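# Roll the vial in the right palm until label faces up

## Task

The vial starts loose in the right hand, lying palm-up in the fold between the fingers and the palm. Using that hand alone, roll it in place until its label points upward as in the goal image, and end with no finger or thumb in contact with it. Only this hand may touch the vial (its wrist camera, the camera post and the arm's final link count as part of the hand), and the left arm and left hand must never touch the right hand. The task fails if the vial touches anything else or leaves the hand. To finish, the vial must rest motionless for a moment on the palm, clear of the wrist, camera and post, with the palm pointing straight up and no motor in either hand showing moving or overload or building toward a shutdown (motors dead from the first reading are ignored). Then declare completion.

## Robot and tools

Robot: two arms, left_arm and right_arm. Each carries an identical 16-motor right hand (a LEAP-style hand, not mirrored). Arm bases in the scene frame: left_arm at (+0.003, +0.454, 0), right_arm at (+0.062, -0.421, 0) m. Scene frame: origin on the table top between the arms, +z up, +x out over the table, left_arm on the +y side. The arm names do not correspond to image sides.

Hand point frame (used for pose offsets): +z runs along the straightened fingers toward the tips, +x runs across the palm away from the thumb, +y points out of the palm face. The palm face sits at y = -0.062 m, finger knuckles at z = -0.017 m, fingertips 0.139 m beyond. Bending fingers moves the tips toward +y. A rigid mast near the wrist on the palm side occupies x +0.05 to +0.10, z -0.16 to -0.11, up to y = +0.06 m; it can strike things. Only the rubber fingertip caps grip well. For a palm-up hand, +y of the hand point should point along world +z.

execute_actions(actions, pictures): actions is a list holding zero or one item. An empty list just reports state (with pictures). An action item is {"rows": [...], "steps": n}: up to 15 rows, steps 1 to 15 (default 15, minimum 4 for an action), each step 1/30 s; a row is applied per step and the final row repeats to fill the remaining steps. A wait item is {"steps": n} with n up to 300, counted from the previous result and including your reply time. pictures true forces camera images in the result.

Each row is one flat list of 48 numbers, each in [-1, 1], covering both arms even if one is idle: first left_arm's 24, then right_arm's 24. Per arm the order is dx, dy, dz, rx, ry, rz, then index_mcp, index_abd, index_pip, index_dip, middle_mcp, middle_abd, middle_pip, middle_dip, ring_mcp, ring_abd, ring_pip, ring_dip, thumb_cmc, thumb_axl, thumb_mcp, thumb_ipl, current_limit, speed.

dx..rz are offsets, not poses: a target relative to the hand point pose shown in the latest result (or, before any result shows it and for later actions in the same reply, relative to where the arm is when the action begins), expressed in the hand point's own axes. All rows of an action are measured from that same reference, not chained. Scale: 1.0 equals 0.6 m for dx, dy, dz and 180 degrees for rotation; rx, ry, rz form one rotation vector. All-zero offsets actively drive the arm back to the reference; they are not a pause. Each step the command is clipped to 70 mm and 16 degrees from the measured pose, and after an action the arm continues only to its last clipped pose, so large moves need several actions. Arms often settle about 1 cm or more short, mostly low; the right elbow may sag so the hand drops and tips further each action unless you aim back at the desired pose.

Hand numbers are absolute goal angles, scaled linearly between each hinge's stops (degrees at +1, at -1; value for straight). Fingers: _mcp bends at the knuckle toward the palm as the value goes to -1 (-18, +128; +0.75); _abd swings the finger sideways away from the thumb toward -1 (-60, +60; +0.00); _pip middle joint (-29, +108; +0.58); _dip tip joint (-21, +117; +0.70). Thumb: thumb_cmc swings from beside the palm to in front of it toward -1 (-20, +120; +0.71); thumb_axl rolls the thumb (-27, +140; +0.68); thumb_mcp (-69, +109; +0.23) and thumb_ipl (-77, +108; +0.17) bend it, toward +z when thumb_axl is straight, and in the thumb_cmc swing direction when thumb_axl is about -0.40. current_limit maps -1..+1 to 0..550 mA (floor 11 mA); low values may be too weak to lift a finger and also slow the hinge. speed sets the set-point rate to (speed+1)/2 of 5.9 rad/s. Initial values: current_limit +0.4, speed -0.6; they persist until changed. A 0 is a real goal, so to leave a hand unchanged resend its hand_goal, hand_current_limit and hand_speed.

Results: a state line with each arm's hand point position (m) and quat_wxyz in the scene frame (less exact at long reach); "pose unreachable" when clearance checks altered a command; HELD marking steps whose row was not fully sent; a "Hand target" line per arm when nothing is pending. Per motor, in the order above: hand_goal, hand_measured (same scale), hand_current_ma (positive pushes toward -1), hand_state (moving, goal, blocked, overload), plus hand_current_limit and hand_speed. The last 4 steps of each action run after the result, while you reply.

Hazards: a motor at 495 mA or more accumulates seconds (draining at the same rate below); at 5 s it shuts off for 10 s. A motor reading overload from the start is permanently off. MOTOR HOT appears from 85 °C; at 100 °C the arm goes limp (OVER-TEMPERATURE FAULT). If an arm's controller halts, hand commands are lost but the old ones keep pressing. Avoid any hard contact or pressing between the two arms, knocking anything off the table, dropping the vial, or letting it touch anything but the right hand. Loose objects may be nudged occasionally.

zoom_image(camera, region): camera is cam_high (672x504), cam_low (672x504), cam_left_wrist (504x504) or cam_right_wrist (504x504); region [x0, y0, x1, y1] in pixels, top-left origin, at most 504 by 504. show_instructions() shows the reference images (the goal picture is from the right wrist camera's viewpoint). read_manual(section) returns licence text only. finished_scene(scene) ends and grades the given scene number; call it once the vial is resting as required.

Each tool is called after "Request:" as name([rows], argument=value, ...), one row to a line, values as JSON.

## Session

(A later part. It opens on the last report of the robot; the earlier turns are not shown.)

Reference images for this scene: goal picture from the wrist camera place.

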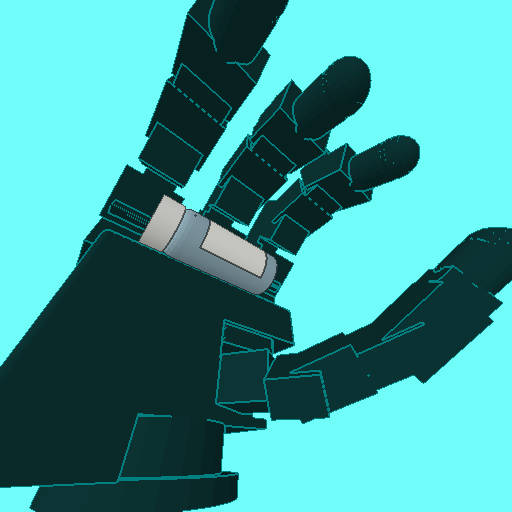

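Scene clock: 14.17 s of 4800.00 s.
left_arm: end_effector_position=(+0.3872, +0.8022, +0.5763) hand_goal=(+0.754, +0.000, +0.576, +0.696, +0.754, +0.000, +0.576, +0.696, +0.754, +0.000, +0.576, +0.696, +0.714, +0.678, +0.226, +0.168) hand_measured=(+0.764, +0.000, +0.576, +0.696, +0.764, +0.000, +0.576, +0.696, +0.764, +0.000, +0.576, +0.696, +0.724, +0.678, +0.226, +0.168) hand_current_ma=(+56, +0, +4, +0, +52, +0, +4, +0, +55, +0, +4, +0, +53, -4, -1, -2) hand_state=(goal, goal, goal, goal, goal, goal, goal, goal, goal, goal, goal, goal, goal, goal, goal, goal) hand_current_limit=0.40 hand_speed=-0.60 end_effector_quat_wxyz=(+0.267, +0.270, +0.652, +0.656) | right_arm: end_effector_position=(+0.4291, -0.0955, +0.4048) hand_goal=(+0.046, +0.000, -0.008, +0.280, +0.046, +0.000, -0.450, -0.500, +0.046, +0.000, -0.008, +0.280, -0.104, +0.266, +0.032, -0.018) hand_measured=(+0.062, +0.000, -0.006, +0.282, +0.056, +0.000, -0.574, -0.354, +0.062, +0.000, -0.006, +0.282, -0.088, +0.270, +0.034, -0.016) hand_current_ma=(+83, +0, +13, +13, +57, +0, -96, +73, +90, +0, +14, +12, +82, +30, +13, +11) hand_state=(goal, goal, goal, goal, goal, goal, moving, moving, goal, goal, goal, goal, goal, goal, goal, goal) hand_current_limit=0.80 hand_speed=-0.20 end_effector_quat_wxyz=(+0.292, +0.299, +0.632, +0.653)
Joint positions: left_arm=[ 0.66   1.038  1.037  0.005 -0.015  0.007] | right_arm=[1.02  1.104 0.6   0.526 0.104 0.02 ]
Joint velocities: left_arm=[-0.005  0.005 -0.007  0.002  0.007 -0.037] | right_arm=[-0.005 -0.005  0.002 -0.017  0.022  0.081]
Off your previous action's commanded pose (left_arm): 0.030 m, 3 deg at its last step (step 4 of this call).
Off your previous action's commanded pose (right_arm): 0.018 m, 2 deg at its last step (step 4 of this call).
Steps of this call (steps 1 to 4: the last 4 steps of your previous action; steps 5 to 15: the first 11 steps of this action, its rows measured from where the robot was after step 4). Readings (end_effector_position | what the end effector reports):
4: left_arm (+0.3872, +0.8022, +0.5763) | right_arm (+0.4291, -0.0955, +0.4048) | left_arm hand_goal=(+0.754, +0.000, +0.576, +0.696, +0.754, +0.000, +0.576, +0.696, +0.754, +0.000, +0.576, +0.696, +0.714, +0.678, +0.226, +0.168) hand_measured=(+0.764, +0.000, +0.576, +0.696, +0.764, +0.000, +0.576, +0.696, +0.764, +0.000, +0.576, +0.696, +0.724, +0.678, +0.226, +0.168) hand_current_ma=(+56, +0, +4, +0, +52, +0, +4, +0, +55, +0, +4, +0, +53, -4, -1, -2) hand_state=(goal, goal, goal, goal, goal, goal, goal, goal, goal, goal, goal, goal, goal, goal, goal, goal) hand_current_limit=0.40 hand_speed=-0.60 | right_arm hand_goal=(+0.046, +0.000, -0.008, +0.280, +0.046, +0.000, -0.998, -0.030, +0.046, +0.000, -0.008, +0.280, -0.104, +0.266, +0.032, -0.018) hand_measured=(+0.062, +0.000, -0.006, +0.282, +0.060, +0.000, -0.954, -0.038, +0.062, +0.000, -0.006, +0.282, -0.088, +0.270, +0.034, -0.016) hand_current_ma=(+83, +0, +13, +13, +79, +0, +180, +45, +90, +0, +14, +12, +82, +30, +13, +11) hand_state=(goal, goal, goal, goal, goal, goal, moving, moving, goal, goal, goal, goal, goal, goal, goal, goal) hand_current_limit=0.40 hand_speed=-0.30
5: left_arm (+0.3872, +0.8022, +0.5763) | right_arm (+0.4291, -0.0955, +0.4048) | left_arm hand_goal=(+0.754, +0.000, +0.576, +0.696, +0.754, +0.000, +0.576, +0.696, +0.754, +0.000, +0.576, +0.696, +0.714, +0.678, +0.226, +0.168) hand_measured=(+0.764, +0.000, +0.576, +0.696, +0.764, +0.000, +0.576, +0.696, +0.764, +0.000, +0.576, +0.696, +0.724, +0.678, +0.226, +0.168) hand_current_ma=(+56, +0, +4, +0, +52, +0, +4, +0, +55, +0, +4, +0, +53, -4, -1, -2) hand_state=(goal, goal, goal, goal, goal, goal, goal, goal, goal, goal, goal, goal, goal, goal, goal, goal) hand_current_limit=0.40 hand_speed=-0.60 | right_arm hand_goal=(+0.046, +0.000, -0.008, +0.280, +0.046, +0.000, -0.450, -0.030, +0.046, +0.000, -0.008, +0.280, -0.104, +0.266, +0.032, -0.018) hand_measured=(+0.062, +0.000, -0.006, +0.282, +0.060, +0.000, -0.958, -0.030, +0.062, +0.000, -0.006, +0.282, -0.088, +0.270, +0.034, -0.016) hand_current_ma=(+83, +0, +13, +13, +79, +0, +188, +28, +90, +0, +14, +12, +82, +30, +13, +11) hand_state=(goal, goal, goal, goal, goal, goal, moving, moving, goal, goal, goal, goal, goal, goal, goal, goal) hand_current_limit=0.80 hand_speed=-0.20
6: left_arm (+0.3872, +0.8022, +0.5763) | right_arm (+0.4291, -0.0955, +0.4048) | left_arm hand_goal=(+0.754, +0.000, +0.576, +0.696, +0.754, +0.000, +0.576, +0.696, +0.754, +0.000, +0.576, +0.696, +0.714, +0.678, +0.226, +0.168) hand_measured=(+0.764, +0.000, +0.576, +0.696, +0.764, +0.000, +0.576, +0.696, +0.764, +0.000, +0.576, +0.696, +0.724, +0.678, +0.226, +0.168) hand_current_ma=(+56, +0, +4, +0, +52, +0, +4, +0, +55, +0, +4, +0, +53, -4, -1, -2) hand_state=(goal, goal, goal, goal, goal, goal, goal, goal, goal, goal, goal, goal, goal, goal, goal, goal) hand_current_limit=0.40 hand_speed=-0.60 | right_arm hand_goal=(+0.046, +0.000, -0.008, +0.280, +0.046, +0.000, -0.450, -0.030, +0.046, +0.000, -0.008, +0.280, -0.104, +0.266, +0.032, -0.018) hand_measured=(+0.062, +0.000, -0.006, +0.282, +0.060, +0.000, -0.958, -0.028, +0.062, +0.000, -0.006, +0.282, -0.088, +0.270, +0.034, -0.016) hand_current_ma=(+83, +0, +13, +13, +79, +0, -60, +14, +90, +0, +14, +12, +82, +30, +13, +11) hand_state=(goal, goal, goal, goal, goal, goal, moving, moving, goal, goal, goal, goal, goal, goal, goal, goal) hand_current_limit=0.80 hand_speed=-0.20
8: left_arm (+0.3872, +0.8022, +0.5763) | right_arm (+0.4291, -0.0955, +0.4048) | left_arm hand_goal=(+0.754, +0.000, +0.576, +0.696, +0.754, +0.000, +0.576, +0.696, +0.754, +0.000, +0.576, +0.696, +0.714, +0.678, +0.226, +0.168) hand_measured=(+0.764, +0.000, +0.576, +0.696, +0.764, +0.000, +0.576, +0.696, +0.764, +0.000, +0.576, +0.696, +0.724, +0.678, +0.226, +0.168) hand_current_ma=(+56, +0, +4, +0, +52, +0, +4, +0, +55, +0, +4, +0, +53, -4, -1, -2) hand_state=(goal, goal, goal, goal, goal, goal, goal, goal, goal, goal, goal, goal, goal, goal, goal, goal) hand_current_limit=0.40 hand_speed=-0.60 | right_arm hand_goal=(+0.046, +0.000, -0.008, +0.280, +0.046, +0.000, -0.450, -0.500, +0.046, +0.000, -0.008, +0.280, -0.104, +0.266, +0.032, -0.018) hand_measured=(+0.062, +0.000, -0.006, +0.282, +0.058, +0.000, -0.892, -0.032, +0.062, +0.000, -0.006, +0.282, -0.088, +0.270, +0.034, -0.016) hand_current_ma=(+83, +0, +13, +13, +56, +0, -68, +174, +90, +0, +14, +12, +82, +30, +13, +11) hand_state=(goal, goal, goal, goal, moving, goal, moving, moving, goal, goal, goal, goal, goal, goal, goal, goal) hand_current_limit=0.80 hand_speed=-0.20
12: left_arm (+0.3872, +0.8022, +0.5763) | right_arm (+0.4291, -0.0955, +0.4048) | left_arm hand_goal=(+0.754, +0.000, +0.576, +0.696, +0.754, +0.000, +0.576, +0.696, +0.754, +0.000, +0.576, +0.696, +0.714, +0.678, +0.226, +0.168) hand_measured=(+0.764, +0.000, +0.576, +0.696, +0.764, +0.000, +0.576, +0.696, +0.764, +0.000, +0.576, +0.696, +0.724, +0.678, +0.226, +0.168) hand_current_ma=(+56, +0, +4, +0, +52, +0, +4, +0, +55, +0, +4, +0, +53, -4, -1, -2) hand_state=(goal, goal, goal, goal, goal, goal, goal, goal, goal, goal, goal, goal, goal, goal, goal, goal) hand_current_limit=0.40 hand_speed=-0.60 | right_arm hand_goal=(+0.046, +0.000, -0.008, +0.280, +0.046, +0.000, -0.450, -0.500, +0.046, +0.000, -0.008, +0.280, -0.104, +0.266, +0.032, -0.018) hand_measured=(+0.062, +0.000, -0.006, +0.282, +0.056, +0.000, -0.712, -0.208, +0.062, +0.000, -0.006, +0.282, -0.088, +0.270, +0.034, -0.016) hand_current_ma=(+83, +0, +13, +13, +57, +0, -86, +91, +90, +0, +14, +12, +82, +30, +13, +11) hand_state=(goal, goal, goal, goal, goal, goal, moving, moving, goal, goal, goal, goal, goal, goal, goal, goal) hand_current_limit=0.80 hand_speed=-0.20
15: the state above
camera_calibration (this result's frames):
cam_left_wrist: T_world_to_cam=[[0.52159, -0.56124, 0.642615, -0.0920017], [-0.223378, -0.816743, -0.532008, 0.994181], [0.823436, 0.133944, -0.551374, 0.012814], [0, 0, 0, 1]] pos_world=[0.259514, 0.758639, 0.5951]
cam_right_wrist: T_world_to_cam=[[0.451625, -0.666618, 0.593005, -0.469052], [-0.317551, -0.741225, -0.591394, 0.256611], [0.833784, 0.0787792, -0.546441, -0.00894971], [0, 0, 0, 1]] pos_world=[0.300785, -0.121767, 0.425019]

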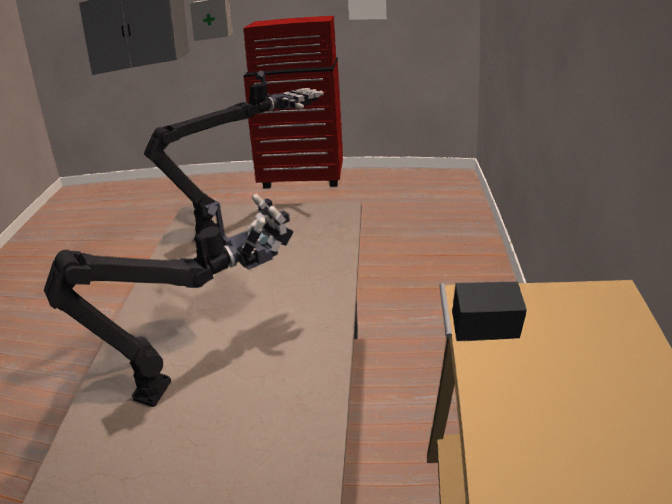

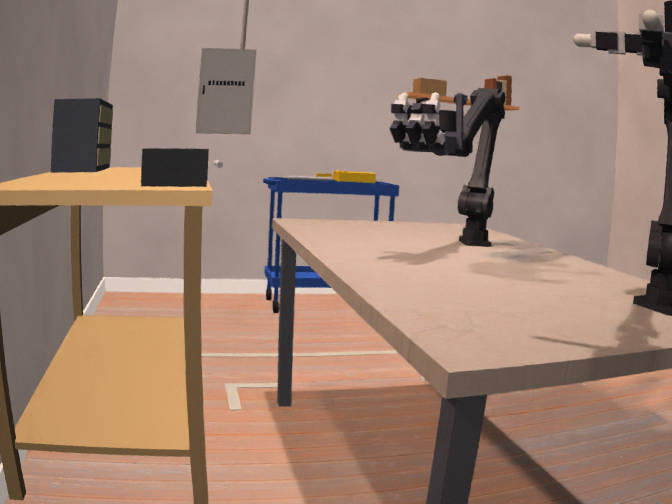

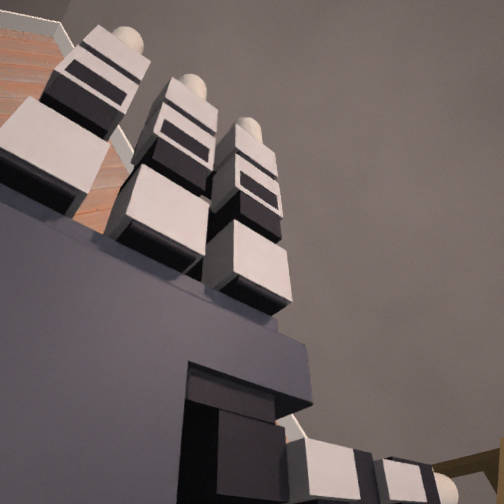

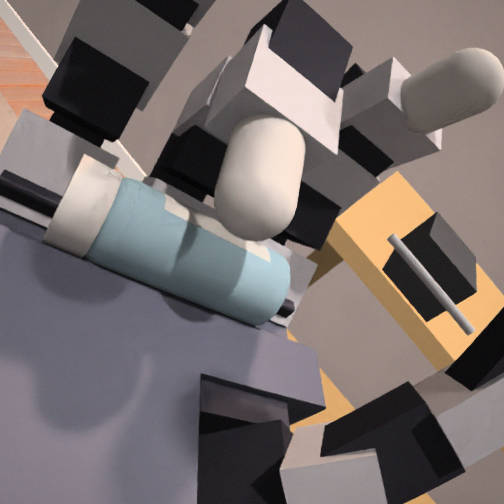

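Request:
execute_actions([
  {"rows": [[0,0.0478,-0.0121,-0.0166,0,0,0.754,0,0.576,0.696,0.754,0,0.576,0.696,0.754,0,0.576,0.696,0.714,0.678,0.226,0.168,0.4,-0.6,0.001,0.0303,0.0034,-0.0107,0,0.0012,0.046,0,-0.008,0.28,0.046,0,-0.74,-0.41,0.046,0,-0.008,0.28,-0.104,0.266,0.032,-0.018,0.4,-0.3]], "steps": 7},
])

Request:
execute_actions([
  {"rows": [[0,0.0478,-0.0121,-0.0166,0,0,0.754,0,0.576,0.696,0.754,0,0.576,0.696,0.754,0,0.576,0.696,0.714,0.678,0.226,0.168,0.4,-0.6,0.001,0.0303,0.0034,-0.0107,0,0.0012,0.046,0,-0.008,0.28,0.046,0,-0.748,-0.4,0.046,0,-0.008,0.28,-0.104,0.266,0.032,-0.018,0.4,-0.3],[0,0.0478,-0.0121,-0.0166,0,0,0.754,0,0.576,0.696,0.754,0,0.576,0.696,0.754,0,0.576,0.696,0.714,0.678,0.226,0.168,0.4,-0.6,0.001,0.0303,0.0034,-0.0107,0,0.0012,0.046,0,-0.008,0.28,0.046,0,-0.762,-0.38,0.046,0,-0.008,0.28,-0.104,0.266,0.032,-0.018,0.4,-0.3],[0,0.0478,-0.0121,-0.0166,0,0,0.754,0,0.576,0.696,0.754,0,0.576,0.696,0.754,0,0.576,0.696,0.714,0.678,0.226,0.168,0.4,-0.6,0.001,0.0303,0.0034,-0.0107,0,0.0012,0.046,0,-0.008,0.28,0.046,0,-0.783,-0.35,0.046,0,-0.008,0.28,-0.104,0.266,0.032,-0.018,0.4,-0.3],[0,0.0478,-0.0121,-0.0166,0,0,0.754,0,0.576,0.696,0.754,0,0.576,0.696,0.754,0,0.576,0.696,0.714,0.678,0.226,0.168,0.4,-0.6,0.001,0.0303,0.0034,-0.0107,0,0.0012,0.046,0,-0.008,0.28,0.046,0,-0.804,-0.32,0.046,0,-0.008,0.28,-0.104,0.266,0.032,-0.018,0.4,-0.3],[0,0.0478,-0.0121,-0.0166,0,0,0.754,0,0.576,0.696,0.754,0,0.576,0.696,0.754,0,0.576,0.696,0.714,0.678,0.226,0.168,0.4,-0.6,0.001,0.0303,0.0034,-0.0107,0,0.0012,0.046,0,-0.008,0.28,0.046,0,-0.826,-0.29,0.046,0,-0.008,0.28,-0.104,0.266,0.032,-0.018,0.4,-0.3],[0,0.0478,-0.0121,-0.0166,0,0,0.754,0,0.576,0.696,0.754,0,0.576,0.696,0.754,0,0.576,0.696,0.714,0.678,0.226,0.168,0.4,-0.6,0.001,0.0303,0.0034,-0.0107,0,0.0012,0.046,0,-0.008,0.28,0.046,0,-0.847,-0.26,0.046,0,-0.008,0.28,-0.104,0.266,0.032,-0.018,0.4,-0.3],[0,0.0478,-0.0121,-0.0166,0,0,0.754,0,0.576,0.696,0.754,0,0.576,0.696,0.754,0,0.576,0.696,0.714,0.678,0.226,0.168,0.4,-0.6,0.001,0.0303,0.0034,-0.0107,0,0.0012,0.046,0,-0.008,0.28,0.046,0,-0.868,-0.23,0.046,0,-0.008,0.28,-0.104,0.266,0.032,-0.018,0.4,-0.3],[0,0.0478,-0.0121,-0.0166,0,0,0.754,0,0.576,0.696,0.754,0,0.576,0.696,0.754,0,0.576,0.696,0.714,0.678,0.226,0.168,0.4,-0.6,0.001,0.0303,0.0034,-0.0107,0,0.0012,0.046,0,-0.008,0.28,0.046,0,-0.889,-0.2,0.046,0,-0.008,0.28,-0.104,0.266,0.032,-0.018,0.4,-0.3],[0,0.0478,-0.0121,-0.0166,0,0,0.754,0,0.576,0.696,0.754,0,0.576,0.696,0.754,0,0.576,0.696,0.714,0.678,0.226,0.168,0.4,-0.6,0.001,0.0303,0.0034,-0.0107,0,0.0012,0.046,0,-0.008,0.28,0.046,0,-0.91,-0.17,0.046,0,-0.008,0.28,-0.104,0.266,0.032,-0.018,0.4,-0.3],[0,0.0478,-0.0121,-0.0166,0,0,0.754,0,0.576,0.696,0.754,0,0.576,0.696,0.754,0,0.576,0.696,0.714,0.678,0.226,0.168,0.4,-0.6,0.001,0.0303,0.0034,-0.0107,0,0.0012,0.046,0,-0.008,0.28,0.046,0,-0.93,-0.14,0.046,0,-0.008,0.28,-0.104,0.266,0.032,-0.018,0.4,-0.3],[0,0.0478,-0.0121,-0.0166,0,0,0.754,0,0.576,0.696,0.754,0,0.576,0.696,0.754,0,0.576,0.696,0.714,0.678,0.226,0.168,0.4,-0.6,0.001,0.0303,0.0034,-0.0107,0,0.0012,0.046,0,-0.008,0.28,0.046,0,-0.949,-0.11,0.046,0,-0.008,0.28,-0.104,0.266,0.032,-0.018,0.4,-0.3],[0,0.0478,-0.0121,-0.0166,0,0,0.754,0,0.576,0.696,0.754,0,0.576,0.696,0.754,0,0.576,0.696,0.714,0.678,0.226,0.168,0.4,-0.6,0.001,0.0303,0.0034,-0.0107,0,0.0012,0.046,0,-0.008,0.28,0.046,0,-0.967,-0.08,0.046,0,-0.008,0.28,-0.104,0.266,0.032,-0.018,0.4,-0.3]], "steps": 14},
])

Request:
execute_actions([
  {"rows": [[0,0.0478,-0.0121,-0.0166,0,0,0.754,0,0.576,0.696,0.754,0,0.576,0.696,0.754,0,0.576,0.696,0.714,0.678,0.226,0.168,0.4,-0.6,0.001,0.0303,0.0034,-0.0107,0,0.0012,0.046,0,-0.008,0.28,0.046,0,-0.45,-0.08,0.046,0,-0.008,0.28,-0.104,0.266,0.032,-0.018,0.8,-0.2],[0,0.0478,-0.0121,-0.0166,0,0,0.754,0,0.576,0.696,0.754,0,0.576,0.696,0.754,0,0.576,0.696,0.714,0.678,0.226,0.168,0.4,-0.6,0.001,0.0303,0.0034,-0.0107,0,0.0012,0.046,0,-0.008,0.28,0.046,0,-0.45,-0.08,0.046,0,-0.008,0.28,-0.104,0.266,0.032,-0.018,0.8,-0.2],[0,0.0478,-0.0121,-0.0166,0,0,0.754,0,0.576,0.696,0.754,0,0.576,0.696,0.754,0,0.576,0.696,0.714,0.678,0.226,0.168,0.4,-0.6,0.001,0.0303,0.0034,-0.0107,0,0.0012,0.046,0,-0.008,0.28,0.046,0,-0.45,-0.5,0.046,0,-0.008,0.28,-0.104,0.266,0.032,-0.018,0.8,-0.2]], "steps": 15},
], pictures=true)

Scene clock: 16.20 s of 4800.00 s.
left_arm: end_effector_position=(+0.3872, +0.8022, +0.5763) hand_goal=(+0.754, +0.000, +0.576, +0.696, +0.754, +0.000, +0.576, +0.696, +0.754, +0.000, +0.576, +0.696, +0.714, +0.678, +0.226, +0.168) hand_measured=(+0.764, +0.000, +0.576, +0.696, +0.764, +0.000, +0.576, +0.696, +0.764, +0.000, +0.576, +0.696, +0.724, +0.678, +0.226, +0.168) hand_current_ma=(+56, +0, +4, +0, +52, +0, +4, +0, +55, +0, +4, +0, +53, -4, -1, -2) hand_state=(goal, goal, goal, goal, goal, goal, goal, goal, goal, goal, goal, goal, goal, goal, goal, goal) hand_current_limit=0.40 hand_speed=-0.60 end_effector_quat_wxyz=(+0.267, +0.270, +0.652, +0.656) | right_arm: end_effector_position=(+0.4291, -0.0955, +0.4048) hand_goal=(+0.046, +0.000, -0.008, +0.280, +0.046, +0.000, -0.740, -0.410, +0.046, +0.000, -0.008, +0.280, -0.104, +0.266, +0.032, -0.018) hand_measured=(+0.062, +0.000, -0.006, +0.282, +0.056, +0.000, -0.492, -0.464, +0.062, +0.000, -0.006, +0.282, -0.088, +0.270, +0.034, -0.016) hand_current_ma=(+83, +0, +13, +13, +57, +0, +33, -48, +90, +0, +14, +12, +82, +30, +13, +11) hand_state=(goal, goal, goal, goal, goal, goal, moving, moving, goal, goal, goal, goal, goal, goal, goal, goal) hand_current_limit=0.40 hand_speed=-0.30 end_effector_quat_wxyz=(+0.292, +0.299, +0.632, +0.653)
Joint positions: left_arm=[ 0.66   1.038  1.037  0.005 -0.015  0.007] | right_arm=[1.02  1.104 0.6   0.526 0.104 0.02 ]
Joint velocities: left_arm=[ 0.005 -0.015 -0.002  0.012 -0.007 -0.066] | right_arm=[-0.005 -0.015 -0.007 -0.002 -0.007 -0.022]
Off your previous action's commanded pose (left_arm): 0.030 m, 3 deg at its last step (step 4 of this call).
Off your previous action's commanded pose (right_arm): 0.018 m, 2 deg at its last step (step 4 of this call).
Steps of this call (steps 1 to 4: the last 4 steps of your previous action; steps 5 to 58: nothing new was sent; steps 59 to 61: the first 3 steps of this action). Readings (end_effector_position | what the end effector reports):
59: left_arm (+0.3872, +0.8022, +0.5763) | right_arm (+0.4291, -0.0955, +0.4048) | left_arm hand_goal=(+0.754, +0.000, +0.576, +0.696, +0.754, +0.000, +0.576, +0.696, +0.754, +0.000, +0.576, +0.696, +0.714, +0.678, +0.226, +0.168) hand_measured=(+0.764, +0.000, +0.576, +0.696, +0.764, +0.000, +0.576, +0.696, +0.764, +0.000, +0.576, +0.696, +0.724, +0.678, +0.226, +0.168) hand_current_ma=(+56, +0, +4, +0, +52, +0, +4, +0, +55, +0, +4, +0, +53, -4, -1, -2) hand_state=(goal, goal, goal, goal, goal, goal, goal, goal, goal, goal, goal, goal, goal, goal, goal, goal) hand_current_limit=0.40 hand_speed=-0.60 | right_arm hand_goal=(+0.046, +0.000, -0.008, +0.280, +0.046, +0.000, -0.740, -0.410, +0.046, +0.000, -0.008, +0.280, -0.104, +0.266, +0.032, -0.018) hand_measured=(+0.062, +0.000, -0.006, +0.282, +0.056, +0.000, -0.456, -0.498, +0.062, +0.000, -0.006, +0.282, -0.088, +0.270, +0.034, -0.016) hand_current_ma=(+83, +0, +13, +13, +57, +0, -31, +12, +90, +0, +14, +12, +82, +30, +13, +11) hand_state=(goal, goal, goal, goal, goal, goal, moving, moving, goal, goal, goal, goal, goal, goal, goal, goal) hand_current_limit=0.40 hand_speed=-0.30
60: left_arm (+0.3872, +0.8022, +0.5763) | right_arm (+0.4291, -0.0955, +0.4048) | left_arm hand_goal=(+0.754, +0.000, +0.576, +0.696, +0.754, +0.000, +0.576, +0.696, +0.754, +0.000, +0.576, +0.696, +0.714, +0.678, +0.226, +0.168) hand_measured=(+0.764, +0.000, +0.576, +0.696, +0.764, +0.000, +0.576, +0.696, +0.764, +0.000, +0.576, +0.696, +0.724, +0.678, +0.226, +0.168) hand_current_ma=(+56, +0, +4, +0, +52, +0, +4, +0, +55, +0, +4, +0, +53, -4, -1, -2) hand_state=(goal, goal, goal, goal, goal, goal, goal, goal, goal, goal, goal, goal, goal, goal, goal, goal) hand_current_limit=0.40 hand_speed=-0.60 | right_arm hand_goal=(+0.046, +0.000, -0.008, +0.280, +0.046, +0.000, -0.740, -0.410, +0.046, +0.000, -0.008, +0.280, -0.104, +0.266, +0.032, -0.018) hand_measured=(+0.062, +0.000, -0.006, +0.282, +0.056, +0.000, -0.460, -0.494, +0.062, +0.000, -0.006, +0.282, -0.088, +0.270, +0.034, -0.016) hand_current_ma=(+83, +0, +13, +13, +57, +0, +130, -151, +90, +0, +14, +12, +82, +30, +13, +11) hand_state=(goal, goal, goal, goal, goal, goal, moving, moving, goal, goal, goal, goal, goal, goal, goal, goal) hand_current_limit=0.40 hand_speed=-0.30
61: the state above

Scene clock: 16.67 s of 4800.00 s.
left_arm: end_effector_position=(+0.3872, +0.8022, +0.5763) hand_goal=(+0.754, +0.000, +0.576, +0.696, +0.754, +0.000, +0.576, +0.696, +0.754, +0.000, +0.576, +0.696, +0.714, +0.678, +0.226, +0.168) hand_measured=(+0.764, +0.000, +0.576, +0.696, +0.764, +0.000, +0.576, +0.696, +0.764, +0.000, +0.576, +0.696, +0.724, +0.678, +0.226, +0.168) hand_current_ma=(+56, +0, +4, +0, +52, +0, +4, +0, +55, +0, +4, +0, +53, -4, -1, -2) hand_state=(goal, goal, goal, goal, goal, goal, goal, goal, goal, goal, goal, goal, goal, goal, goal, goal) hand_current_limit=0.40 hand_speed=-0.60 end_effector_quat_wxyz=(+0.267, +0.270, +0.652, +0.656) | right_arm: end_effector_position=(+0.4291, -0.0955, +0.4048) hand_goal=(+0.046, +0.000, -0.008, +0.280, +0.046, +0.000, -0.930, -0.140, +0.046, +0.000, -0.008, +0.280, -0.104, +0.266, +0.032, -0.018) hand_measured=(+0.062, +0.000, -0.006, +0.282, +0.060, +0.000, -0.844, -0.210, +0.062, +0.000, -0.006, +0.282, -0.088, +0.270, +0.034, -0.016) hand_current_ma=(+83, +0, +13, +13, +73, +0, +205, -16, +90, +0, +14, +12, +82, +30, +13, +11) hand_state=(goal, goal, goal, goal, goal, goal, moving, moving, goal, goal, goal, goal, goal, goal, goal, goal) hand_current_limit=0.40 hand_speed=-0.30 end_effector_quat_wxyz=(+0.292, +0.299, +0.632, +0.653)
Joint positions: left_arm=[ 0.66   1.038  1.037  0.005 -0.015  0.007] | right_arm=[1.02  1.104 0.6   0.526 0.104 0.02 ]
Joint velocities: left_arm=[-0.005  0.005  0.007 -0.002 -0.066  0.007] | right_arm=[ 0.005 -0.015  0.007 -0.017 -0.051  0.051]
Off your previous action's commanded pose (left_arm): 0.030 m, 3 deg at its last step (step 4 of this call).
Off your previous action's commanded pose (right_arm): 0.018 m, 2 deg at its last step (step 4 of this call).
Steps of this call (steps 1 to 4: the last 4 steps of your previous action; steps 5 to 14: the first 10 steps of this action, its rows measured from where the robot was after step 4). Readings (end_effector_position | what the end effector reports):
4: left_arm (+0.3872, +0.8022, +0.5763) | right_arm (+0.4291, -0.0955, +0.4048) | left_arm hand_goal=(+0.754, +0.000, +0.576, +0.696, +0.754, +0.000, +0.576, +0.696, +0.754, +0.000, +0.576, +0.696, +0.714, +0.678, +0.226, +0.168) hand_measured=(+0.764, +0.000, +0.576, +0.696, +0.764, +0.000, +0.576, +0.696, +0.764, +0.000, +0.576, +0.696, +0.724, +0.678, +0.226, +0.168) hand_current_ma=(+56, +0, +4, +0, +52, +0, +4, +0, +55, +0, +4, +0, +53, -4, -1, -2) hand_state=(goal, goal, goal, goal, goal, goal, goal, goal, goal, goal, goal, goal, goal, goal, goal, goal) hand_current_limit=0.40 hand_speed=-0.60 | right_arm hand_goal=(+0.046, +0.000, -0.008, +0.280, +0.046, +0.000, -0.740, -0.410, +0.046, +0.000, -0.008, +0.280, -0.104, +0.266, +0.032, -0.018) hand_measured=(+0.062, +0.000, -0.006, +0.282, +0.056, +0.000, -0.638, -0.414, +0.062, +0.000, -0.006, +0.282, -0.088, +0.270, +0.034, -0.016) hand_current_ma=(+83, +0, +13, +13, +57, +0, +42, -19, +90, +0, +14, +12, +82, +30, +13, +11) hand_state=(goal, goal, goal, goal, goal, goal, moving, moving, goal, goal, goal, goal, goal, goal, goal, goal) hand_current_limit=0.40 hand_speed=-0.30
5: left_arm (+0.3872, +0.8022, +0.5763) | right_arm (+0.4291, -0.0955, +0.4048) | left_arm hand_goal=(+0.754, +0.000, +0.576, +0.696, +0.754, +0.000, +0.576, +0.696, +0.754, +0.000, +0.576, +0.696, +0.714, +0.678, +0.226, +0.168) hand_measured=(+0.764, +0.000, +0.576, +0.696, +0.764, +0.000, +0.576, +0.696, +0.764, +0.000, +0.576, +0.696, +0.724, +0.678, +0.226, +0.168) hand_current_ma=(+56, +0, +4, +0, +52, +0, +4, +0, +55, +0, +4, +0, +53, -4, -1, -2) hand_state=(goal, goal, goal, goal, goal, goal, goal, goal, goal, goal, goal, goal, goal, goal, goal, goal) hand_current_limit=0.40 hand_speed=-0.60 | right_arm hand_goal=(+0.046, +0.000, -0.008, +0.280, +0.046, +0.000, -0.748, -0.400, +0.046, +0.000, -0.008, +0.280, -0.104, +0.266, +0.032, -0.018) hand_measured=(+0.062, +0.000, -0.006, +0.282, +0.056, +0.000, -0.676, -0.414, +0.062, +0.000, -0.006, +0.282, -0.088, +0.270, +0.034, -0.016) hand_current_ma=(+83, +0, +13, +13, +57, +0, +57, -20, +90, +0, +14, +12, +82, +30, +13, +11) hand_state=(goal, goal, goal, goal, goal, goal, moving, moving, goal, goal, goal, goal, goal, goal, goal, goal) hand_current_limit=0.40 hand_speed=-0.30
6: left_arm (+0.3872, +0.8022, +0.5763) | right_arm (+0.4291, -0.0955, +0.4048) | left_arm hand_goal=(+0.754, +0.000, +0.576, +0.696, +0.754, +0.000, +0.576, +0.696, +0.754, +0.000, +0.576, +0.696, +0.714, +0.678, +0.226, +0.168) hand_measured=(+0.764, +0.000, +0.576, +0.696, +0.764, +0.000, +0.576, +0.696, +0.764, +0.000, +0.576, +0.696, +0.724, +0.678, +0.226, +0.168) hand_current_ma=(+56, +0, +4, +0, +52, +0, +4, +0, +55, +0, +4, +0, +53, -4, -1, -2) hand_state=(goal, goal, goal, goal, goal, goal, goal, goal, goal, goal, goal, goal, goal, goal, goal, goal) hand_current_limit=0.40 hand_speed=-0.60 | right_arm hand_goal=(+0.046, +0.000, -0.008, +0.280, +0.046, +0.000, -0.762, -0.380, +0.046, +0.000, -0.008, +0.280, -0.104, +0.266, +0.032, -0.018) hand_measured=(+0.062, +0.000, -0.006, +0.282, +0.058, +0.000, -0.702, -0.410, +0.062, +0.000, -0.006, +0.282, -0.088, +0.270, +0.034, -0.016) hand_current_ma=(+83, +0, +13, +13, +77, +0, +246, +32, +90, +0, +14, +12, +82, +30, +13, +11) hand_state=(goal, goal, goal, goal, moving, goal, moving, moving, goal, goal, goal, goal, goal, goal, goal, goal) hand_current_limit=0.40 hand_speed=-0.30
8: left_arm (+0.3872, +0.8022, +0.5763) | right_arm (+0.4291, -0.0955, +0.4048) | left_arm hand_goal=(+0.754, +0.000, +0.576, +0.696, +0.754, +0.000, +0.576, +0.696, +0.754, +0.000, +0.576, +0.696, +0.714, +0.678, +0.226, +0.168) hand_measured=(+0.764, +0.000, +0.576, +0.696, +0.764, +0.000, +0.576, +0.696, +0.764, +0.000, +0.576, +0.696, +0.724, +0.678, +0.226, +0.168) hand_current_ma=(+56, +0, +4, +0, +52, +0, +4, +0, +55, +0, +4, +0, +53, -4, -1, -2) hand_state=(goal, goal, goal, goal, goal, goal, goal, goal, goal, goal, goal, goal, goal, goal, goal, goal) hand_current_limit=0.40 hand_speed=-0.60 | right_arm hand_goal=(+0.046, +0.000, -0.008, +0.280, +0.046, +0.000, -0.804, -0.320, +0.046, +0.000, -0.008, +0.280, -0.104, +0.266, +0.032, -0.018) hand_measured=(+0.062, +0.000, -0.006, +0.282, +0.060, +0.000, -0.720, -0.382, +0.062, +0.000, -0.006, +0.282, -0.088, +0.270, +0.034, -0.016) hand_current_ma=(+83, +0, +13, +13, +74, +0, +234, -35, +90, +0, +14, +12, +82, +30, +13, +11) hand_state=(goal, goal, goal, goal, moving, goal, moving, moving, goal, goal, goal, goal, goal, goal, goal, goal) hand_current_limit=0.40 hand_speed=-0.30
12: left_arm (+0.3872, +0.8022, +0.5763) | right_arm (+0.4291, -0.0955, +0.4048) | left_arm hand_goal=(+0.754, +0.000, +0.576, +0.696, +0.754, +0.000, +0.576, +0.696, +0.754, +0.000, +0.576, +0.696, +0.714, +0.678, +0.226, +0.168) hand_measured=(+0.764, +0.000, +0.576, +0.696, +0.764, +0.000, +0.576, +0.696, +0.764, +0.000, +0.576, +0.696, +0.724, +0.678, +0.226, +0.168) hand_current_ma=(+56, +0, +4, +0, +52, +0, +4, +0, +55, +0, +4, +0, +53, -4, -1, -2) hand_state=(goal, goal, goal, goal, goal, goal, goal, goal, goal, goal, goal, goal, goal, goal, goal, goal) hand_current_limit=0.40 hand_speed=-0.60 | right_arm hand_goal=(+0.046, +0.000, -0.008, +0.280, +0.046, +0.000, -0.888, -0.200, +0.046, +0.000, -0.008, +0.280, -0.104, +0.266, +0.032, -0.018) hand_measured=(+0.062, +0.000, -0.006, +0.282, +0.060, +0.000, -0.800, -0.270, +0.062, +0.000, -0.006, +0.282, -0.088, +0.270, +0.034, -0.016) hand_current_ma=(+83, +0, +13, +13, +73, +0, +194, -22, +90, +0, +14, +12, +82, +30, +13, +11) hand_state=(goal, goal, goal, goal, goal, goal, moving, moving, goal, goal, goal, goal, goal, goal, goal, goal) hand_current_limit=0.40 hand_speed=-0.30
14: the state above

Scene clock: 17.17 s of 4800.00 s.
left_arm: end_effector_position=(+0.3872, +0.8022, +0.5763) hand_goal=(+0.754, +0.000, +0.576, +0.696, +0.754, +0.000, +0.576, +0.696, +0.754, +0.000, +0.576, +0.696, +0.714, +0.678, +0.226, +0.168) hand_measured=(+0.764, +0.000, +0.576, +0.696, +0.764, +0.000, +0.576, +0.696, +0.764, +0.000, +0.576, +0.696, +0.724, +0.678, +0.226, +0.168) hand_current_ma=(+56, +0, +4, +0, +52, +0, +4, +0, +55, +0, +4, +0, +53, -4, -1, -2) hand_state=(goal, goal, goal, goal, goal, goal, goal, goal, goal, goal, goal, goal, goal, goal, goal, goal) hand_current_limit=0.40 hand_speed=-0.60 end_effector_quat_wxyz=(+0.267, +0.270, +0.652, +0.656) | right_arm: end_effector_position=(+0.4291, -0.0955, +0.4048) hand_goal=(+0.046, +0.000, -0.008, +0.280, +0.046, +0.000, -0.450, -0.500, +0.046, +0.000, -0.008, +0.280, -0.104, +0.266, +0.032, -0.018) hand_measured=(+0.062, +0.000, -0.006, +0.282, +0.056, +0.000, -0.542, -0.404, +0.062, +0.000, -0.006, +0.282, -0.088, +0.270, +0.034, -0.016) hand_current_ma=(+83, +0, +13, +13, +58, +0, -96, +73, +90, +0, +14, +12, +82, +30, +13, +11) hand_state=(goal, goal, goal, goal, goal, goal, moving, moving, goal, goal, goal, goal, goal, goal, goal, goal) hand_current_limit=0.80 hand_speed=-0.20 end_effector_quat_wxyz=(+0.292, +0.299, +0.632, +0.653)
Joint positions: left_arm=[ 0.66   1.038  1.037  0.005 -0.015  0.007] | right_arm=[1.02  1.104 0.6   0.526 0.104 0.02 ]
Joint velocities: left_arm=[-0.005 -0.015 -0.002 -0.012  0.022 -0.051] | right_arm=[-0.005  0.005 -0.012 -0.002 -0.022 -0.022]
Off your previous action's commanded pose (left_arm): 0.030 m, 3 deg at its last step (step 4 of this call).
Off your previous action's commanded pose (right_arm): 0.018 m, 2 deg at its last step (step 4 of this call).
Steps of this call (steps 1 to 4: the last 4 steps of your previous action; steps 5 to 15: the first 11 steps of this action, its rows measured from where the robot was after step 4). Readings (end_effector_position | what the end effector reports):
4: left_arm (+0.3872, +0.8022, +0.5763) | right_arm (+0.4291, -0.0955, +0.4048) | left_arm hand_goal=(+0.754, +0.000, +0.576, +0.696, +0.754, +0.000, +0.576, +0.696, +0.754, +0.000, +0.576, +0.696, +0.714, +0.678, +0.226, +0.168) hand_measured=(+0.764, +0.000, +0.576, +0.696, +0.764, +0.000, +0.576, +0.696, +0.764, +0.000, +0.576, +0.696, +0.724, +0.678, +0.226, +0.168) hand_current_ma=(+56, +0, +4, +0, +52, +0, +4, +0, +55, +0, +4, +0, +53, -4, -1, -2) hand_state=(goal, goal, goal, goal, goal, goal, goal, goal, goal, goal, goal, goal, goal, goal, goal, goal) hand_current_limit=0.40 hand_speed=-0.60 | right_arm hand_goal=(+0.046, +0.000, -0.008, +0.280, +0.046, +0.000, -0.966, -0.080, +0.046, +0.000, -0.008, +0.280, -0.104, +0.266, +0.032, -0.018) hand_measured=(+0.062, +0.000, -0.006, +0.282, +0.060, +0.000, -0.920, -0.092, +0.062, +0.000, -0.006, +0.282, -0.088, +0.270, +0.034, -0.016) hand_current_ma=(+83, +0, +13, +13, +73, +0, +164, +57, +90, +0, +14, +12, +82, +30, +13, +11) hand_state=(goal, goal, goal, goal, goal, goal, moving, moving, goal, goal, goal, goal, goal, goal, goal, goal) hand_current_limit=0.40 hand_speed=-0.30
5: left_arm (+0.3872, +0.8022, +0.5763) | right_arm (+0.4291, -0.0955, +0.4048) | left_arm hand_goal=(+0.754, +0.000, +0.576, +0.696, +0.754, +0.000, +0.576, +0.696, +0.754, +0.000, +0.576, +0.696, +0.714, +0.678, +0.226, +0.168) hand_measured=(+0.764, +0.000, +0.576, +0.696, +0.764, +0.000, +0.576, +0.696, +0.764, +0.000, +0.576, +0.696, +0.724, +0.678, +0.226, +0.168) hand_current_ma=(+56, +0, +4, +0, +52, +0, +4, +0, +55, +0, +4, +0, +53, -4, -1, -2) hand_state=(goal, goal, goal, goal, goal, goal, goal, goal, goal, goal, goal, goal, goal, goal, goal, goal) hand_current_limit=0.40 hand_speed=-0.60 | right_arm hand_goal=(+0.046, +0.000, -0.008, +0.280, +0.046, +0.000, -0.450, -0.080, +0.046, +0.000, -0.008, +0.280, -0.104, +0.266, +0.032, -0.018) hand_measured=(+0.062, +0.000, -0.006, +0.282, +0.060, +0.000, -0.928, -0.080, +0.062, +0.000, -0.006, +0.282, -0.088, +0.270, +0.034, -0.016) hand_current_ma=(+83, +0, +13, +13, +73, +0, +177, +36, +90, +0, +14, +12, +82, +30, +13, +11) hand_state=(goal, goal, goal, goal, goal, goal, moving, moving, goal, goal, goal, goal, goal, goal, goal, goal) hand_current_limit=0.80 hand_speed=-0.20
6: left_arm (+0.3872, +0.8022, +0.5763) | right_arm (+0.4291, -0.0955, +0.4048) | left_arm hand_goal=(+0.754, +0.000, +0.576, +0.696, +0.754, +0.000, +0.576, +0.696, +0.754, +0.000, +0.576, +0.696, +0.714, +0.678, +0.226, +0.168) hand_measured=(+0.764, +0.000, +0.576, +0.696, +0.764, +0.000, +0.576, +0.696, +0.764, +0.000, +0.576, +0.696, +0.724, +0.678, +0.226, +0.168) hand_current_ma=(+56, +0, +4, +0, +52, +0, +4, +0, +55, +0, +4, +0, +53, -4, -1, -2) hand_state=(goal, goal, goal, goal, goal, goal, goal, goal, goal, goal, goal, goal, goal, goal, goal, goal) hand_current_limit=0.40 hand_speed=-0.60 | right_arm hand_goal=(+0.046, +0.000, -0.008, +0.280, +0.046, +0.000, -0.450, -0.080, +0.046, +0.000, -0.008, +0.280, -0.104, +0.266, +0.032, -0.018) hand_measured=(+0.062, +0.000, -0.006, +0.282, +0.060, +0.000, -0.926, -0.076, +0.062, +0.000, -0.006, +0.282, -0.088, +0.270, +0.034, -0.016) hand_current_ma=(+83, +0, +13, +13, +73, +0, -69, +18, +90, +0, +14, +12, +82, +30, +13, +11) hand_state=(goal, goal, goal, goal, goal, goal, moving, moving, goal, goal, goal, goal, goal, goal, goal, goal) hand_current_limit=0.80 hand_speed=-0.20
8: left_arm (+0.3872, +0.8022, +0.5763) | right_arm (+0.4291, -0.0955, +0.4048) | left_arm hand_goal=(+0.754, +0.000, +0.576, +0.696, +0.754, +0.000, +0.576, +0.696, +0.754, +0.000, +0.576, +0.696, +0.714, +0.678, +0.226, +0.168) hand_measured=(+0.764, +0.000, +0.576, +0.696, +0.764, +0.000, +0.576, +0.696, +0.764, +0.000, +0.576, +0.696, +0.724, +0.678, +0.226, +0.168) hand_current_ma=(+56, +0, +4, +0, +52, +0, +4, +0, +55, +0, +4, +0, +53, -4, -1, -2) hand_state=(goal, goal, goal, goal, goal, goal, goal, goal, goal, goal, goal, goal, goal, goal, goal, goal) hand_current_limit=0.40 hand_speed=-0.60 | right_arm hand_goal=(+0.046, +0.000, -0.008, +0.280, +0.046, +0.000, -0.450, -0.500, +0.046, +0.000, -0.008, +0.280, -0.104, +0.266, +0.032, -0.018) hand_measured=(+0.062, +0.000, -0.006, +0.282, +0.058, +0.000, -0.860, -0.082, +0.062, +0.000, -0.006, +0.282, -0.088, +0.270, +0.034, -0.016) hand_current_ma=(+83, +0, +13, +13, +57, +0, -65, +174, +90, +0, +14, +12, +82, +30, +13, +11) hand_state=(goal, goal, goal, goal, moving, goal, moving, moving, goal, goal, goal, goal, goal, goal, goal, goal) hand_current_limit=0.80 hand_speed=-0.20
12: left_arm (+0.3872, +0.8022, +0.5763) | right_arm (+0.4291, -0.0955, +0.4048) | left_arm hand_goal=(+0.754, +0.000, +0.576, +0.696, +0.754, +0.000, +0.576, +0.696, +0.754, +0.000, +0.576, +0.696, +0.714, +0.678, +0.226, +0.168) hand_measured=(+0.764, +0.000, +0.576, +0.696, +0.764, +0.000, +0.576, +0.696, +0.764, +0.000, +0.576, +0.696, +0.724, +0.678, +0.226, +0.168) hand_current_ma=(+56, +0, +4, +0, +52, +0, +4, +0, +55, +0, +4, +0, +53, -4, -1, -2) hand_state=(goal, goal, goal, goal, goal, goal, goal, goal, goal, goal, goal, goal, goal, goal, goal, goal) hand_current_limit=0.40 hand_speed=-0.60 | right_arm hand_goal=(+0.046, +0.000, -0.008, +0.280, +0.046, +0.000, -0.450, -0.500, +0.046, +0.000, -0.008, +0.280, -0.104, +0.266, +0.032, -0.018) hand_measured=(+0.062, +0.000, -0.006, +0.282, +0.056, +0.000, -0.680, -0.258, +0.062, +0.000, -0.006, +0.282, -0.088, +0.270, +0.034, -0.016) hand_current_ma=(+83, +0, +13, +13, +58, +0, -84, +91, +90, +0, +14, +12, +82, +30, +13, +11) hand_state=(goal, goal, goal, goal, goal, goal, moving, moving, goal, goal, goal, goal, goal, goal, goal, goal) hand_current_limit=0.80 hand_speed=-0.20
15: the state above
camera_calibration (this result's frames):
cam_left_wrist: T_world_to_cam=[[0.52159, -0.56124, 0.642615, -0.0920017], [-0.223378, -0.816743, -0.532008, 0.994181], [0.823436, 0.133944, -0.551374, 0.012814], [0, 0, 0, 1]] pos_world=[0.259514, 0.758639, 0.5951]
cam_right_wrist: T_world_to_cam=[[0.451625, -0.666618, 0.593005, -0.469052], [-0.317551, -0.741225, -0.591394, 0.256611], [0.833784, 0.0787792, -0.546441, -0.00894971], [0, 0, 0, 1]] pos_world=[0.300785, -0.121767, 0.425019]

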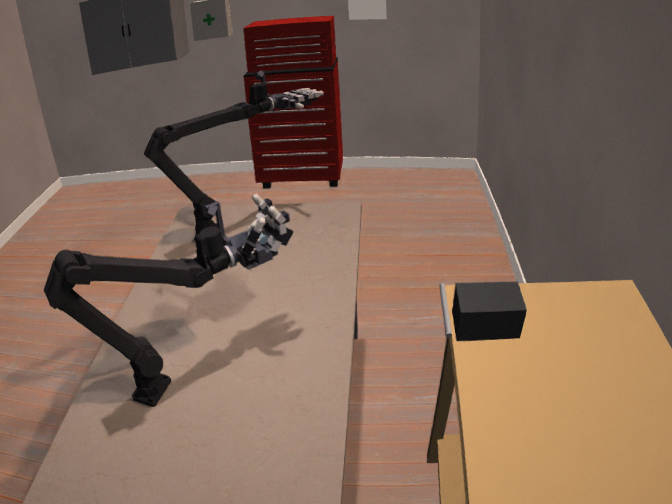

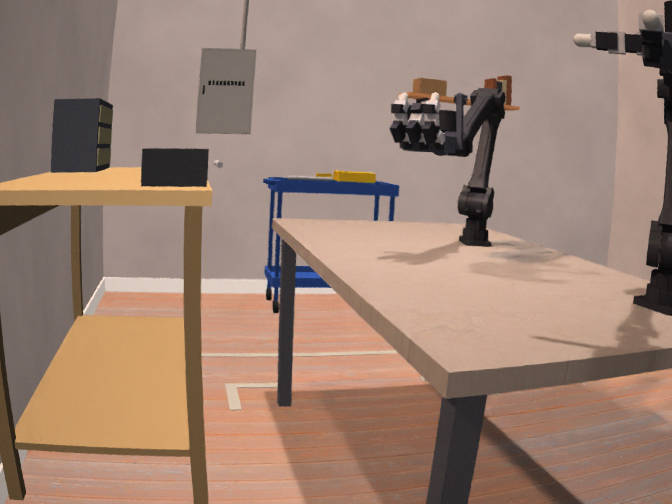

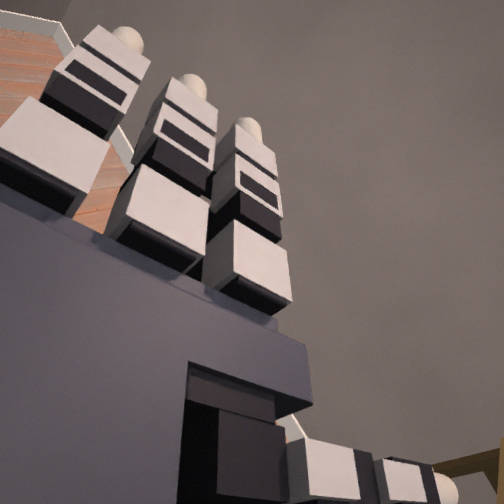

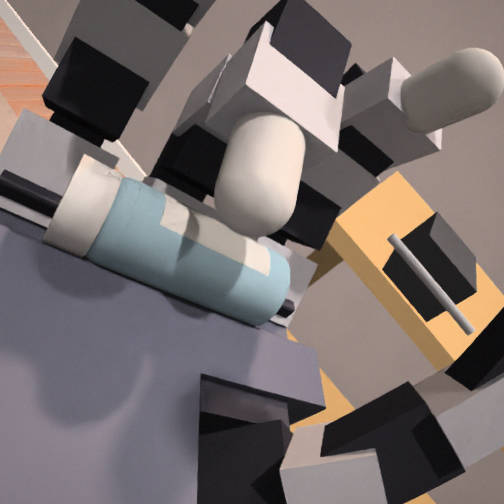

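Request:
execute_actions(actions=[])

Request:
zoom_image(camera="cam_right_wrist", region=[30, 130, 330, 350])

Scene clock: 17.60 s of 4800.00 s.
left_arm: end_effector_position=(+0.3872, +0.8022, +0.5763) hand_goal=(+0.754, +0.000, +0.576, +0.696, +0.754, +0.000, +0.576, +0.696, +0.754, +0.000, +0.576, +0.696, +0.714, +0.678, +0.226, +0.168) hand_measured=(+0.764, +0.000, +0.576, +0.696, +0.764, +0.000, +0.576, +0.696, +0.764, +0.000, +0.576, +0.696, +0.724, +0.678, +0.226, +0.168) hand_current_ma=(+56, +0, +4, +0, +52, +0, +4, +0, +55, +0, +4, +0, +53, -4, -1, -2) hand_state=(goal, goal, goal, goal, goal, goal, goal, goal, goal, goal, goal, goal, goal, goal, goal, goal) hand_current_limit=0.40 hand_speed=-0.60 end_effector_quat_wxyz=(+0.267, +0.270, +0.652, +0.656) | right_arm: end_effector_position=(+0.4291, -0.0955, +0.4048) hand_goal=(+0.046, +0.000, -0.008, +0.280, +0.046, +0.000, -0.450, -0.500, +0.046, +0.000, -0.008, +0.280, -0.104, +0.266, +0.032, -0.018) hand_measured=(+0.062, +0.000, -0.006, +0.282, +0.056, +0.000, -0.456, -0.498, +0.062, +0.000, -0.006, +0.282, -0.088, +0.270, +0.034, -0.016) hand_current_ma=(+83, +0, +13, +13, +58, +0, -31, +12, +90, +0, +14, +12, +82, +30, +13, +11) hand_state=(goal, goal, goal, goal, goal, goal, goal, goal, goal, goal, goal, goal, goal, goal, goal, goal) hand_current_limit=0.80 hand_speed=-0.20 end_effector_quat_wxyz=(+0.292, +0.299, +0.632, +0.653)
Joint positions: left_arm=[ 0.66   1.038  1.037  0.005 -0.015  0.007] | right_arm=[1.02  1.104 0.6   0.526 0.104 0.02 ]
Joint velocities: left_arm=[ 0.005 -0.005  0.022  0.012  0.007 -0.051] | right_arm=[-0.015 -0.024 -0.002  0.007  0.037 -0.095]
Hand target (left_arm): +0.381, +0.796, +0.604; +0.273, +0.263, +0.635, +0.673
Hand target (right_arm): +0.430, -0.095, +0.423; +0.295, +0.296, +0.620, +0.664
Off the commanded pose (left_arm): 0.030 m, 3 deg.
Off the commanded pose (right_arm): 0.018 m, 2 deg.
Kept back: nothing.
Steps of this call (steps 1 to 4: the last 4 steps of your previous action; steps 5 to 13: nothing new was sent). Readings (end_effector_position | what the end effector reports):
1: left_arm (+0.3872, +0.8022, +0.5763) | right_arm (+0.4291, -0.0955, +0.4048) | left_arm hand_goal=(+0.754, +0.000, +0.576, +0.696, +0.754, +0.000, +0.576, +0.696, +0.754, +0.000, +0.576, +0.696, +0.714, +0.678, +0.226, +0.168) hand_measured=(+0.764, +0.000, +0.576, +0.696, +0.764, +0.000, +0.576, +0.696, +0.764, +0.000, +0.576, +0.696, +0.724, +0.678, +0.226, +0.168) hand_current_ma=(+56, +0, +4, +0, +52, +0, +4, +0, +55, +0, +4, +0, +53, -4, -1, -2) hand_state=(goal, goal, goal, goal, goal, goal, goal, goal, goal, goal, goal, goal, goal, goal, goal, goal) hand_current_limit=0.40 hand_speed=-0.60 | right_arm hand_goal=(+0.046, +0.000, -0.008, +0.280, +0.046, +0.000, -0.450, -0.500, +0.046, +0.000, -0.008, +0.280, -0.104, +0.266, +0.032, -0.018) hand_measured=(+0.062, +0.000, -0.006, +0.282, +0.056, +0.000, -0.496, -0.450, +0.062, +0.000, -0.006, +0.282, -0.088, +0.270, +0.034, -0.016) hand_current_ma=(+83, +0, +13, +13, +58, +0, -20, +17, +90, +0, +14, +12, +82, +30, +13, +11) hand_state=(goal, goal, goal, goal, goal, goal, moving, moving, goal, goal, goal, goal, goal, goal, goal, goal) hand_current_limit=0.80 hand_speed=-0.20
2: left_arm (+0.3872, +0.8022, +0.5763) | right_arm (+0.4291, -0.0955, +0.4048) | left_arm hand_goal=(+0.754, +0.000, +0.576, +0.696, +0.754, +0.000, +0.576, +0.696, +0.754, +0.000, +0.576, +0.696, +0.714, +0.678, +0.226, +0.168) hand_measured=(+0.764, +0.000, +0.576, +0.696, +0.764, +0.000, +0.576, +0.696, +0.764, +0.000, +0.576, +0.696, +0.724, +0.678, +0.226, +0.168) hand_current_ma=(+56, +0, +4, +0, +52, +0, +4, +0, +55, +0, +4, +0, +53, -4, -1, -2) hand_state=(goal, goal, goal, goal, goal, goal, goal, goal, goal, goal, goal, goal, goal, goal, goal, goal) hand_current_limit=0.40 hand_speed=-0.60 | right_arm hand_goal=(+0.046, +0.000, -0.008, +0.280, +0.046, +0.000, -0.450, -0.500, +0.046, +0.000, -0.008, +0.280, -0.104, +0.266, +0.032, -0.018) hand_measured=(+0.062, +0.000, -0.006, +0.282, +0.056, +0.000, -0.470, -0.482, +0.062, +0.000, -0.006, +0.282, -0.088, +0.270, +0.034, -0.016) hand_current_ma=(+83, +0, +13, +13, +58, +0, +2, -25, +90, +0, +14, +12, +82, +30, +13, +11) hand_state=(goal, goal, goal, goal, goal, goal, moving, moving, goal, goal, goal, goal, goal, goal, goal, goal) hand_current_limit=0.80 hand_speed=-0.20
4: left_arm (+0.3872, +0.8022, +0.5763) | right_arm (+0.4291, -0.0955, +0.4048) | left_arm hand_goal=(+0.754, +0.000, +0.576, +0.696, +0.754, +0.000, +0.576, +0.696, +0.754, +0.000, +0.576, +0.696, +0.714, +0.678, +0.226, +0.168) hand_measured=(+0.764, +0.000, +0.576, +0.696, +0.764, +0.000, +0.576, +0.696, +0.764, +0.000, +0.576, +0.696, +0.724, +0.678, +0.226, +0.168) hand_current_ma=(+56, +0, +4, +0, +52, +0, +4, +0, +55, +0, +4, +0, +53, -4, -1, -2) hand_state=(goal, goal, goal, goal, goal, goal, goal, goal, goal, goal, goal, goal, goal, goal, goal, goal) hand_current_limit=0.40 hand_speed=-0.60 | right_arm hand_goal=(+0.046, +0.000, -0.008, +0.280, +0.046, +0.000, -0.450, -0.500, +0.046, +0.000, -0.008, +0.280, -0.104, +0.266, +0.032, -0.018) hand_measured=(+0.062, +0.000, -0.006, +0.282, +0.056, +0.000, -0.458, -0.496, +0.062, +0.000, -0.006, +0.282, -0.088, +0.270, +0.034, -0.016) hand_current_ma=(+83, +0, +13, +13, +58, +0, -28, +8, +90, +0, +14, +12, +82, +30, +13, +11) hand_state=(goal, goal, goal, goal, goal, goal, moving, moving, goal, goal, goal, goal, goal, goal, goal, goal) hand_current_limit=0.80 hand_speed=-0.20
8: left_arm (+0.3872, +0.8022, +0.5763) | right_arm (+0.4291, -0.0955, +0.4048) | left_arm hand_goal=(+0.754, +0.000, +0.576, +0.696, +0.754, +0.000, +0.576, +0.696, +0.754, +0.000, +0.576, +0.696, +0.714, +0.678, +0.226, +0.168) hand_measured=(+0.764, +0.000, +0.576, +0.696, +0.764, +0.000, +0.576, +0.696, +0.764, +0.000, +0.576, +0.696, +0.724, +0.678, +0.226, +0.168) hand_current_ma=(+56, +0, +4, +0, +52, +0, +4, +0, +55, +0, +4, +0, +53, -4, -1, -2) hand_state=(goal, goal, goal, goal, goal, goal, goal, goal, goal, goal, goal, goal, goal, goal, goal, goal) hand_current_limit=0.40 hand_speed=-0.60 | right_arm hand_goal=(+0.046, +0.000, -0.008, +0.280, +0.046, +0.000, -0.450, -0.500, +0.046, +0.000, -0.008, +0.280, -0.104, +0.266, +0.032, -0.018) hand_measured=(+0.062, +0.000, -0.006, +0.282, +0.056, +0.000, -0.456, -0.498, +0.062, +0.000, -0.006, +0.282, -0.088, +0.270, +0.034, -0.016) hand_current_ma=(+83, +0, +13, +13, +58, +0, -32, +12, +90, +0, +14, +12, +82, +30, +13, +11) hand_state=(goal, goal, goal, goal, goal, goal, goal, goal, goal, goal, goal, goal, goal, goal, goal, goal) hand_current_limit=0.80 hand_speed=-0.20
13: the state above
camera_calibration (this result's frames):
cam_left_wrist: T_world_to_cam=[[0.52159, -0.56124, 0.642615, -0.0920017], [-0.223378, -0.816743, -0.532008, 0.994181], [0.823436, 0.133944, -0.551374, 0.012814], [0, 0, 0, 1]] pos_world=[0.259514, 0.758639, 0.5951]
cam_right_wrist: T_world_to_cam=[[0.451625, -0.666618, 0.593005, -0.469052], [-0.317551, -0.741225, -0.591394, 0.256611], [0.833784, 0.0787792, -0.546441, -0.00894971], [0, 0, 0, 1]] pos_world=[0.300785, -0.121767, 0.425019]

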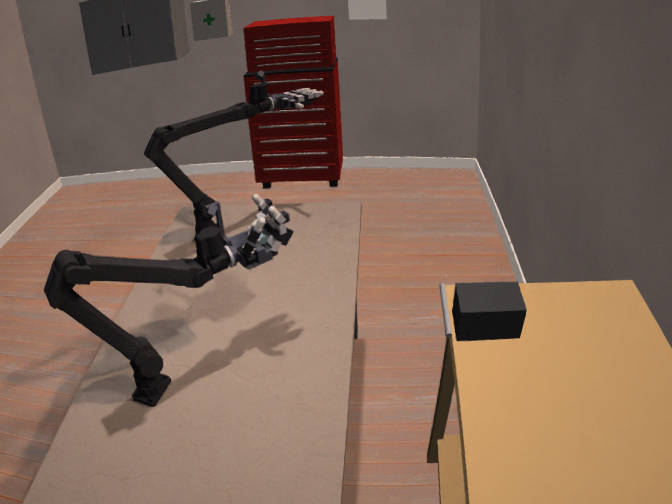

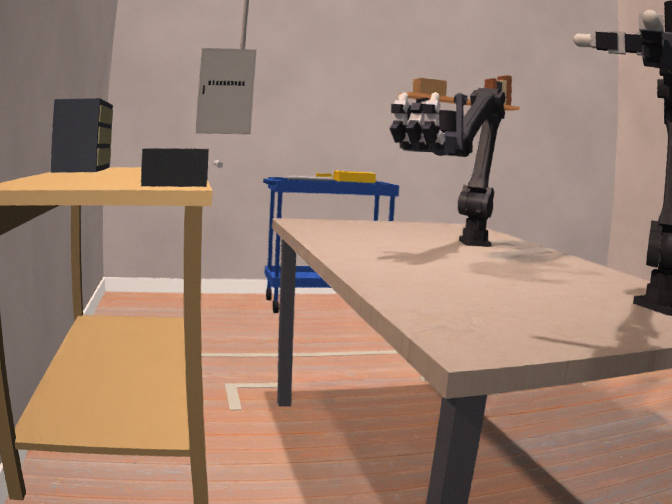

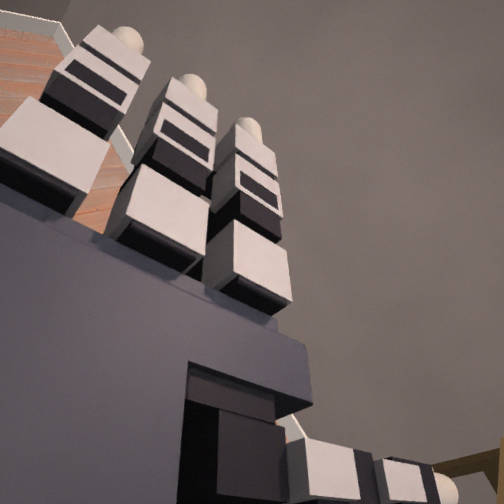

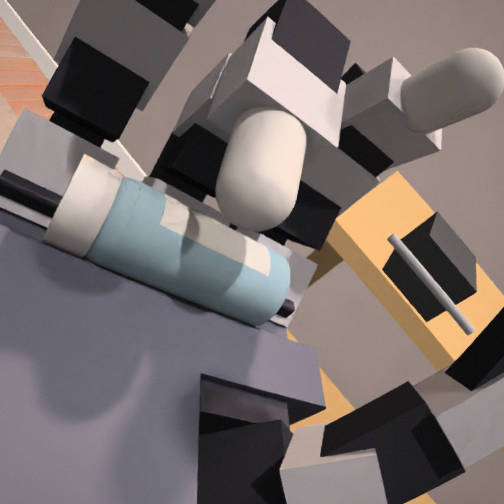

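Region (30, 130, 330, 350) of cam_right_wrist's 504x504 image, scaled by 1.680, with more detail than that image has; it fills the top 370 rows of this view, and the rest is white.

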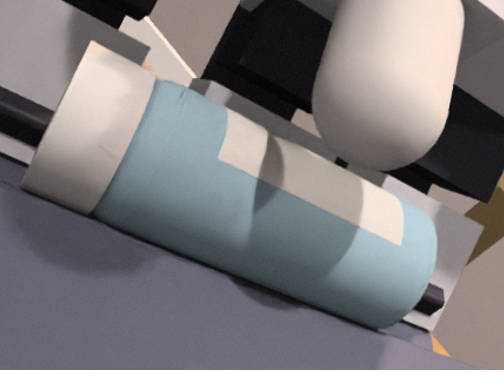

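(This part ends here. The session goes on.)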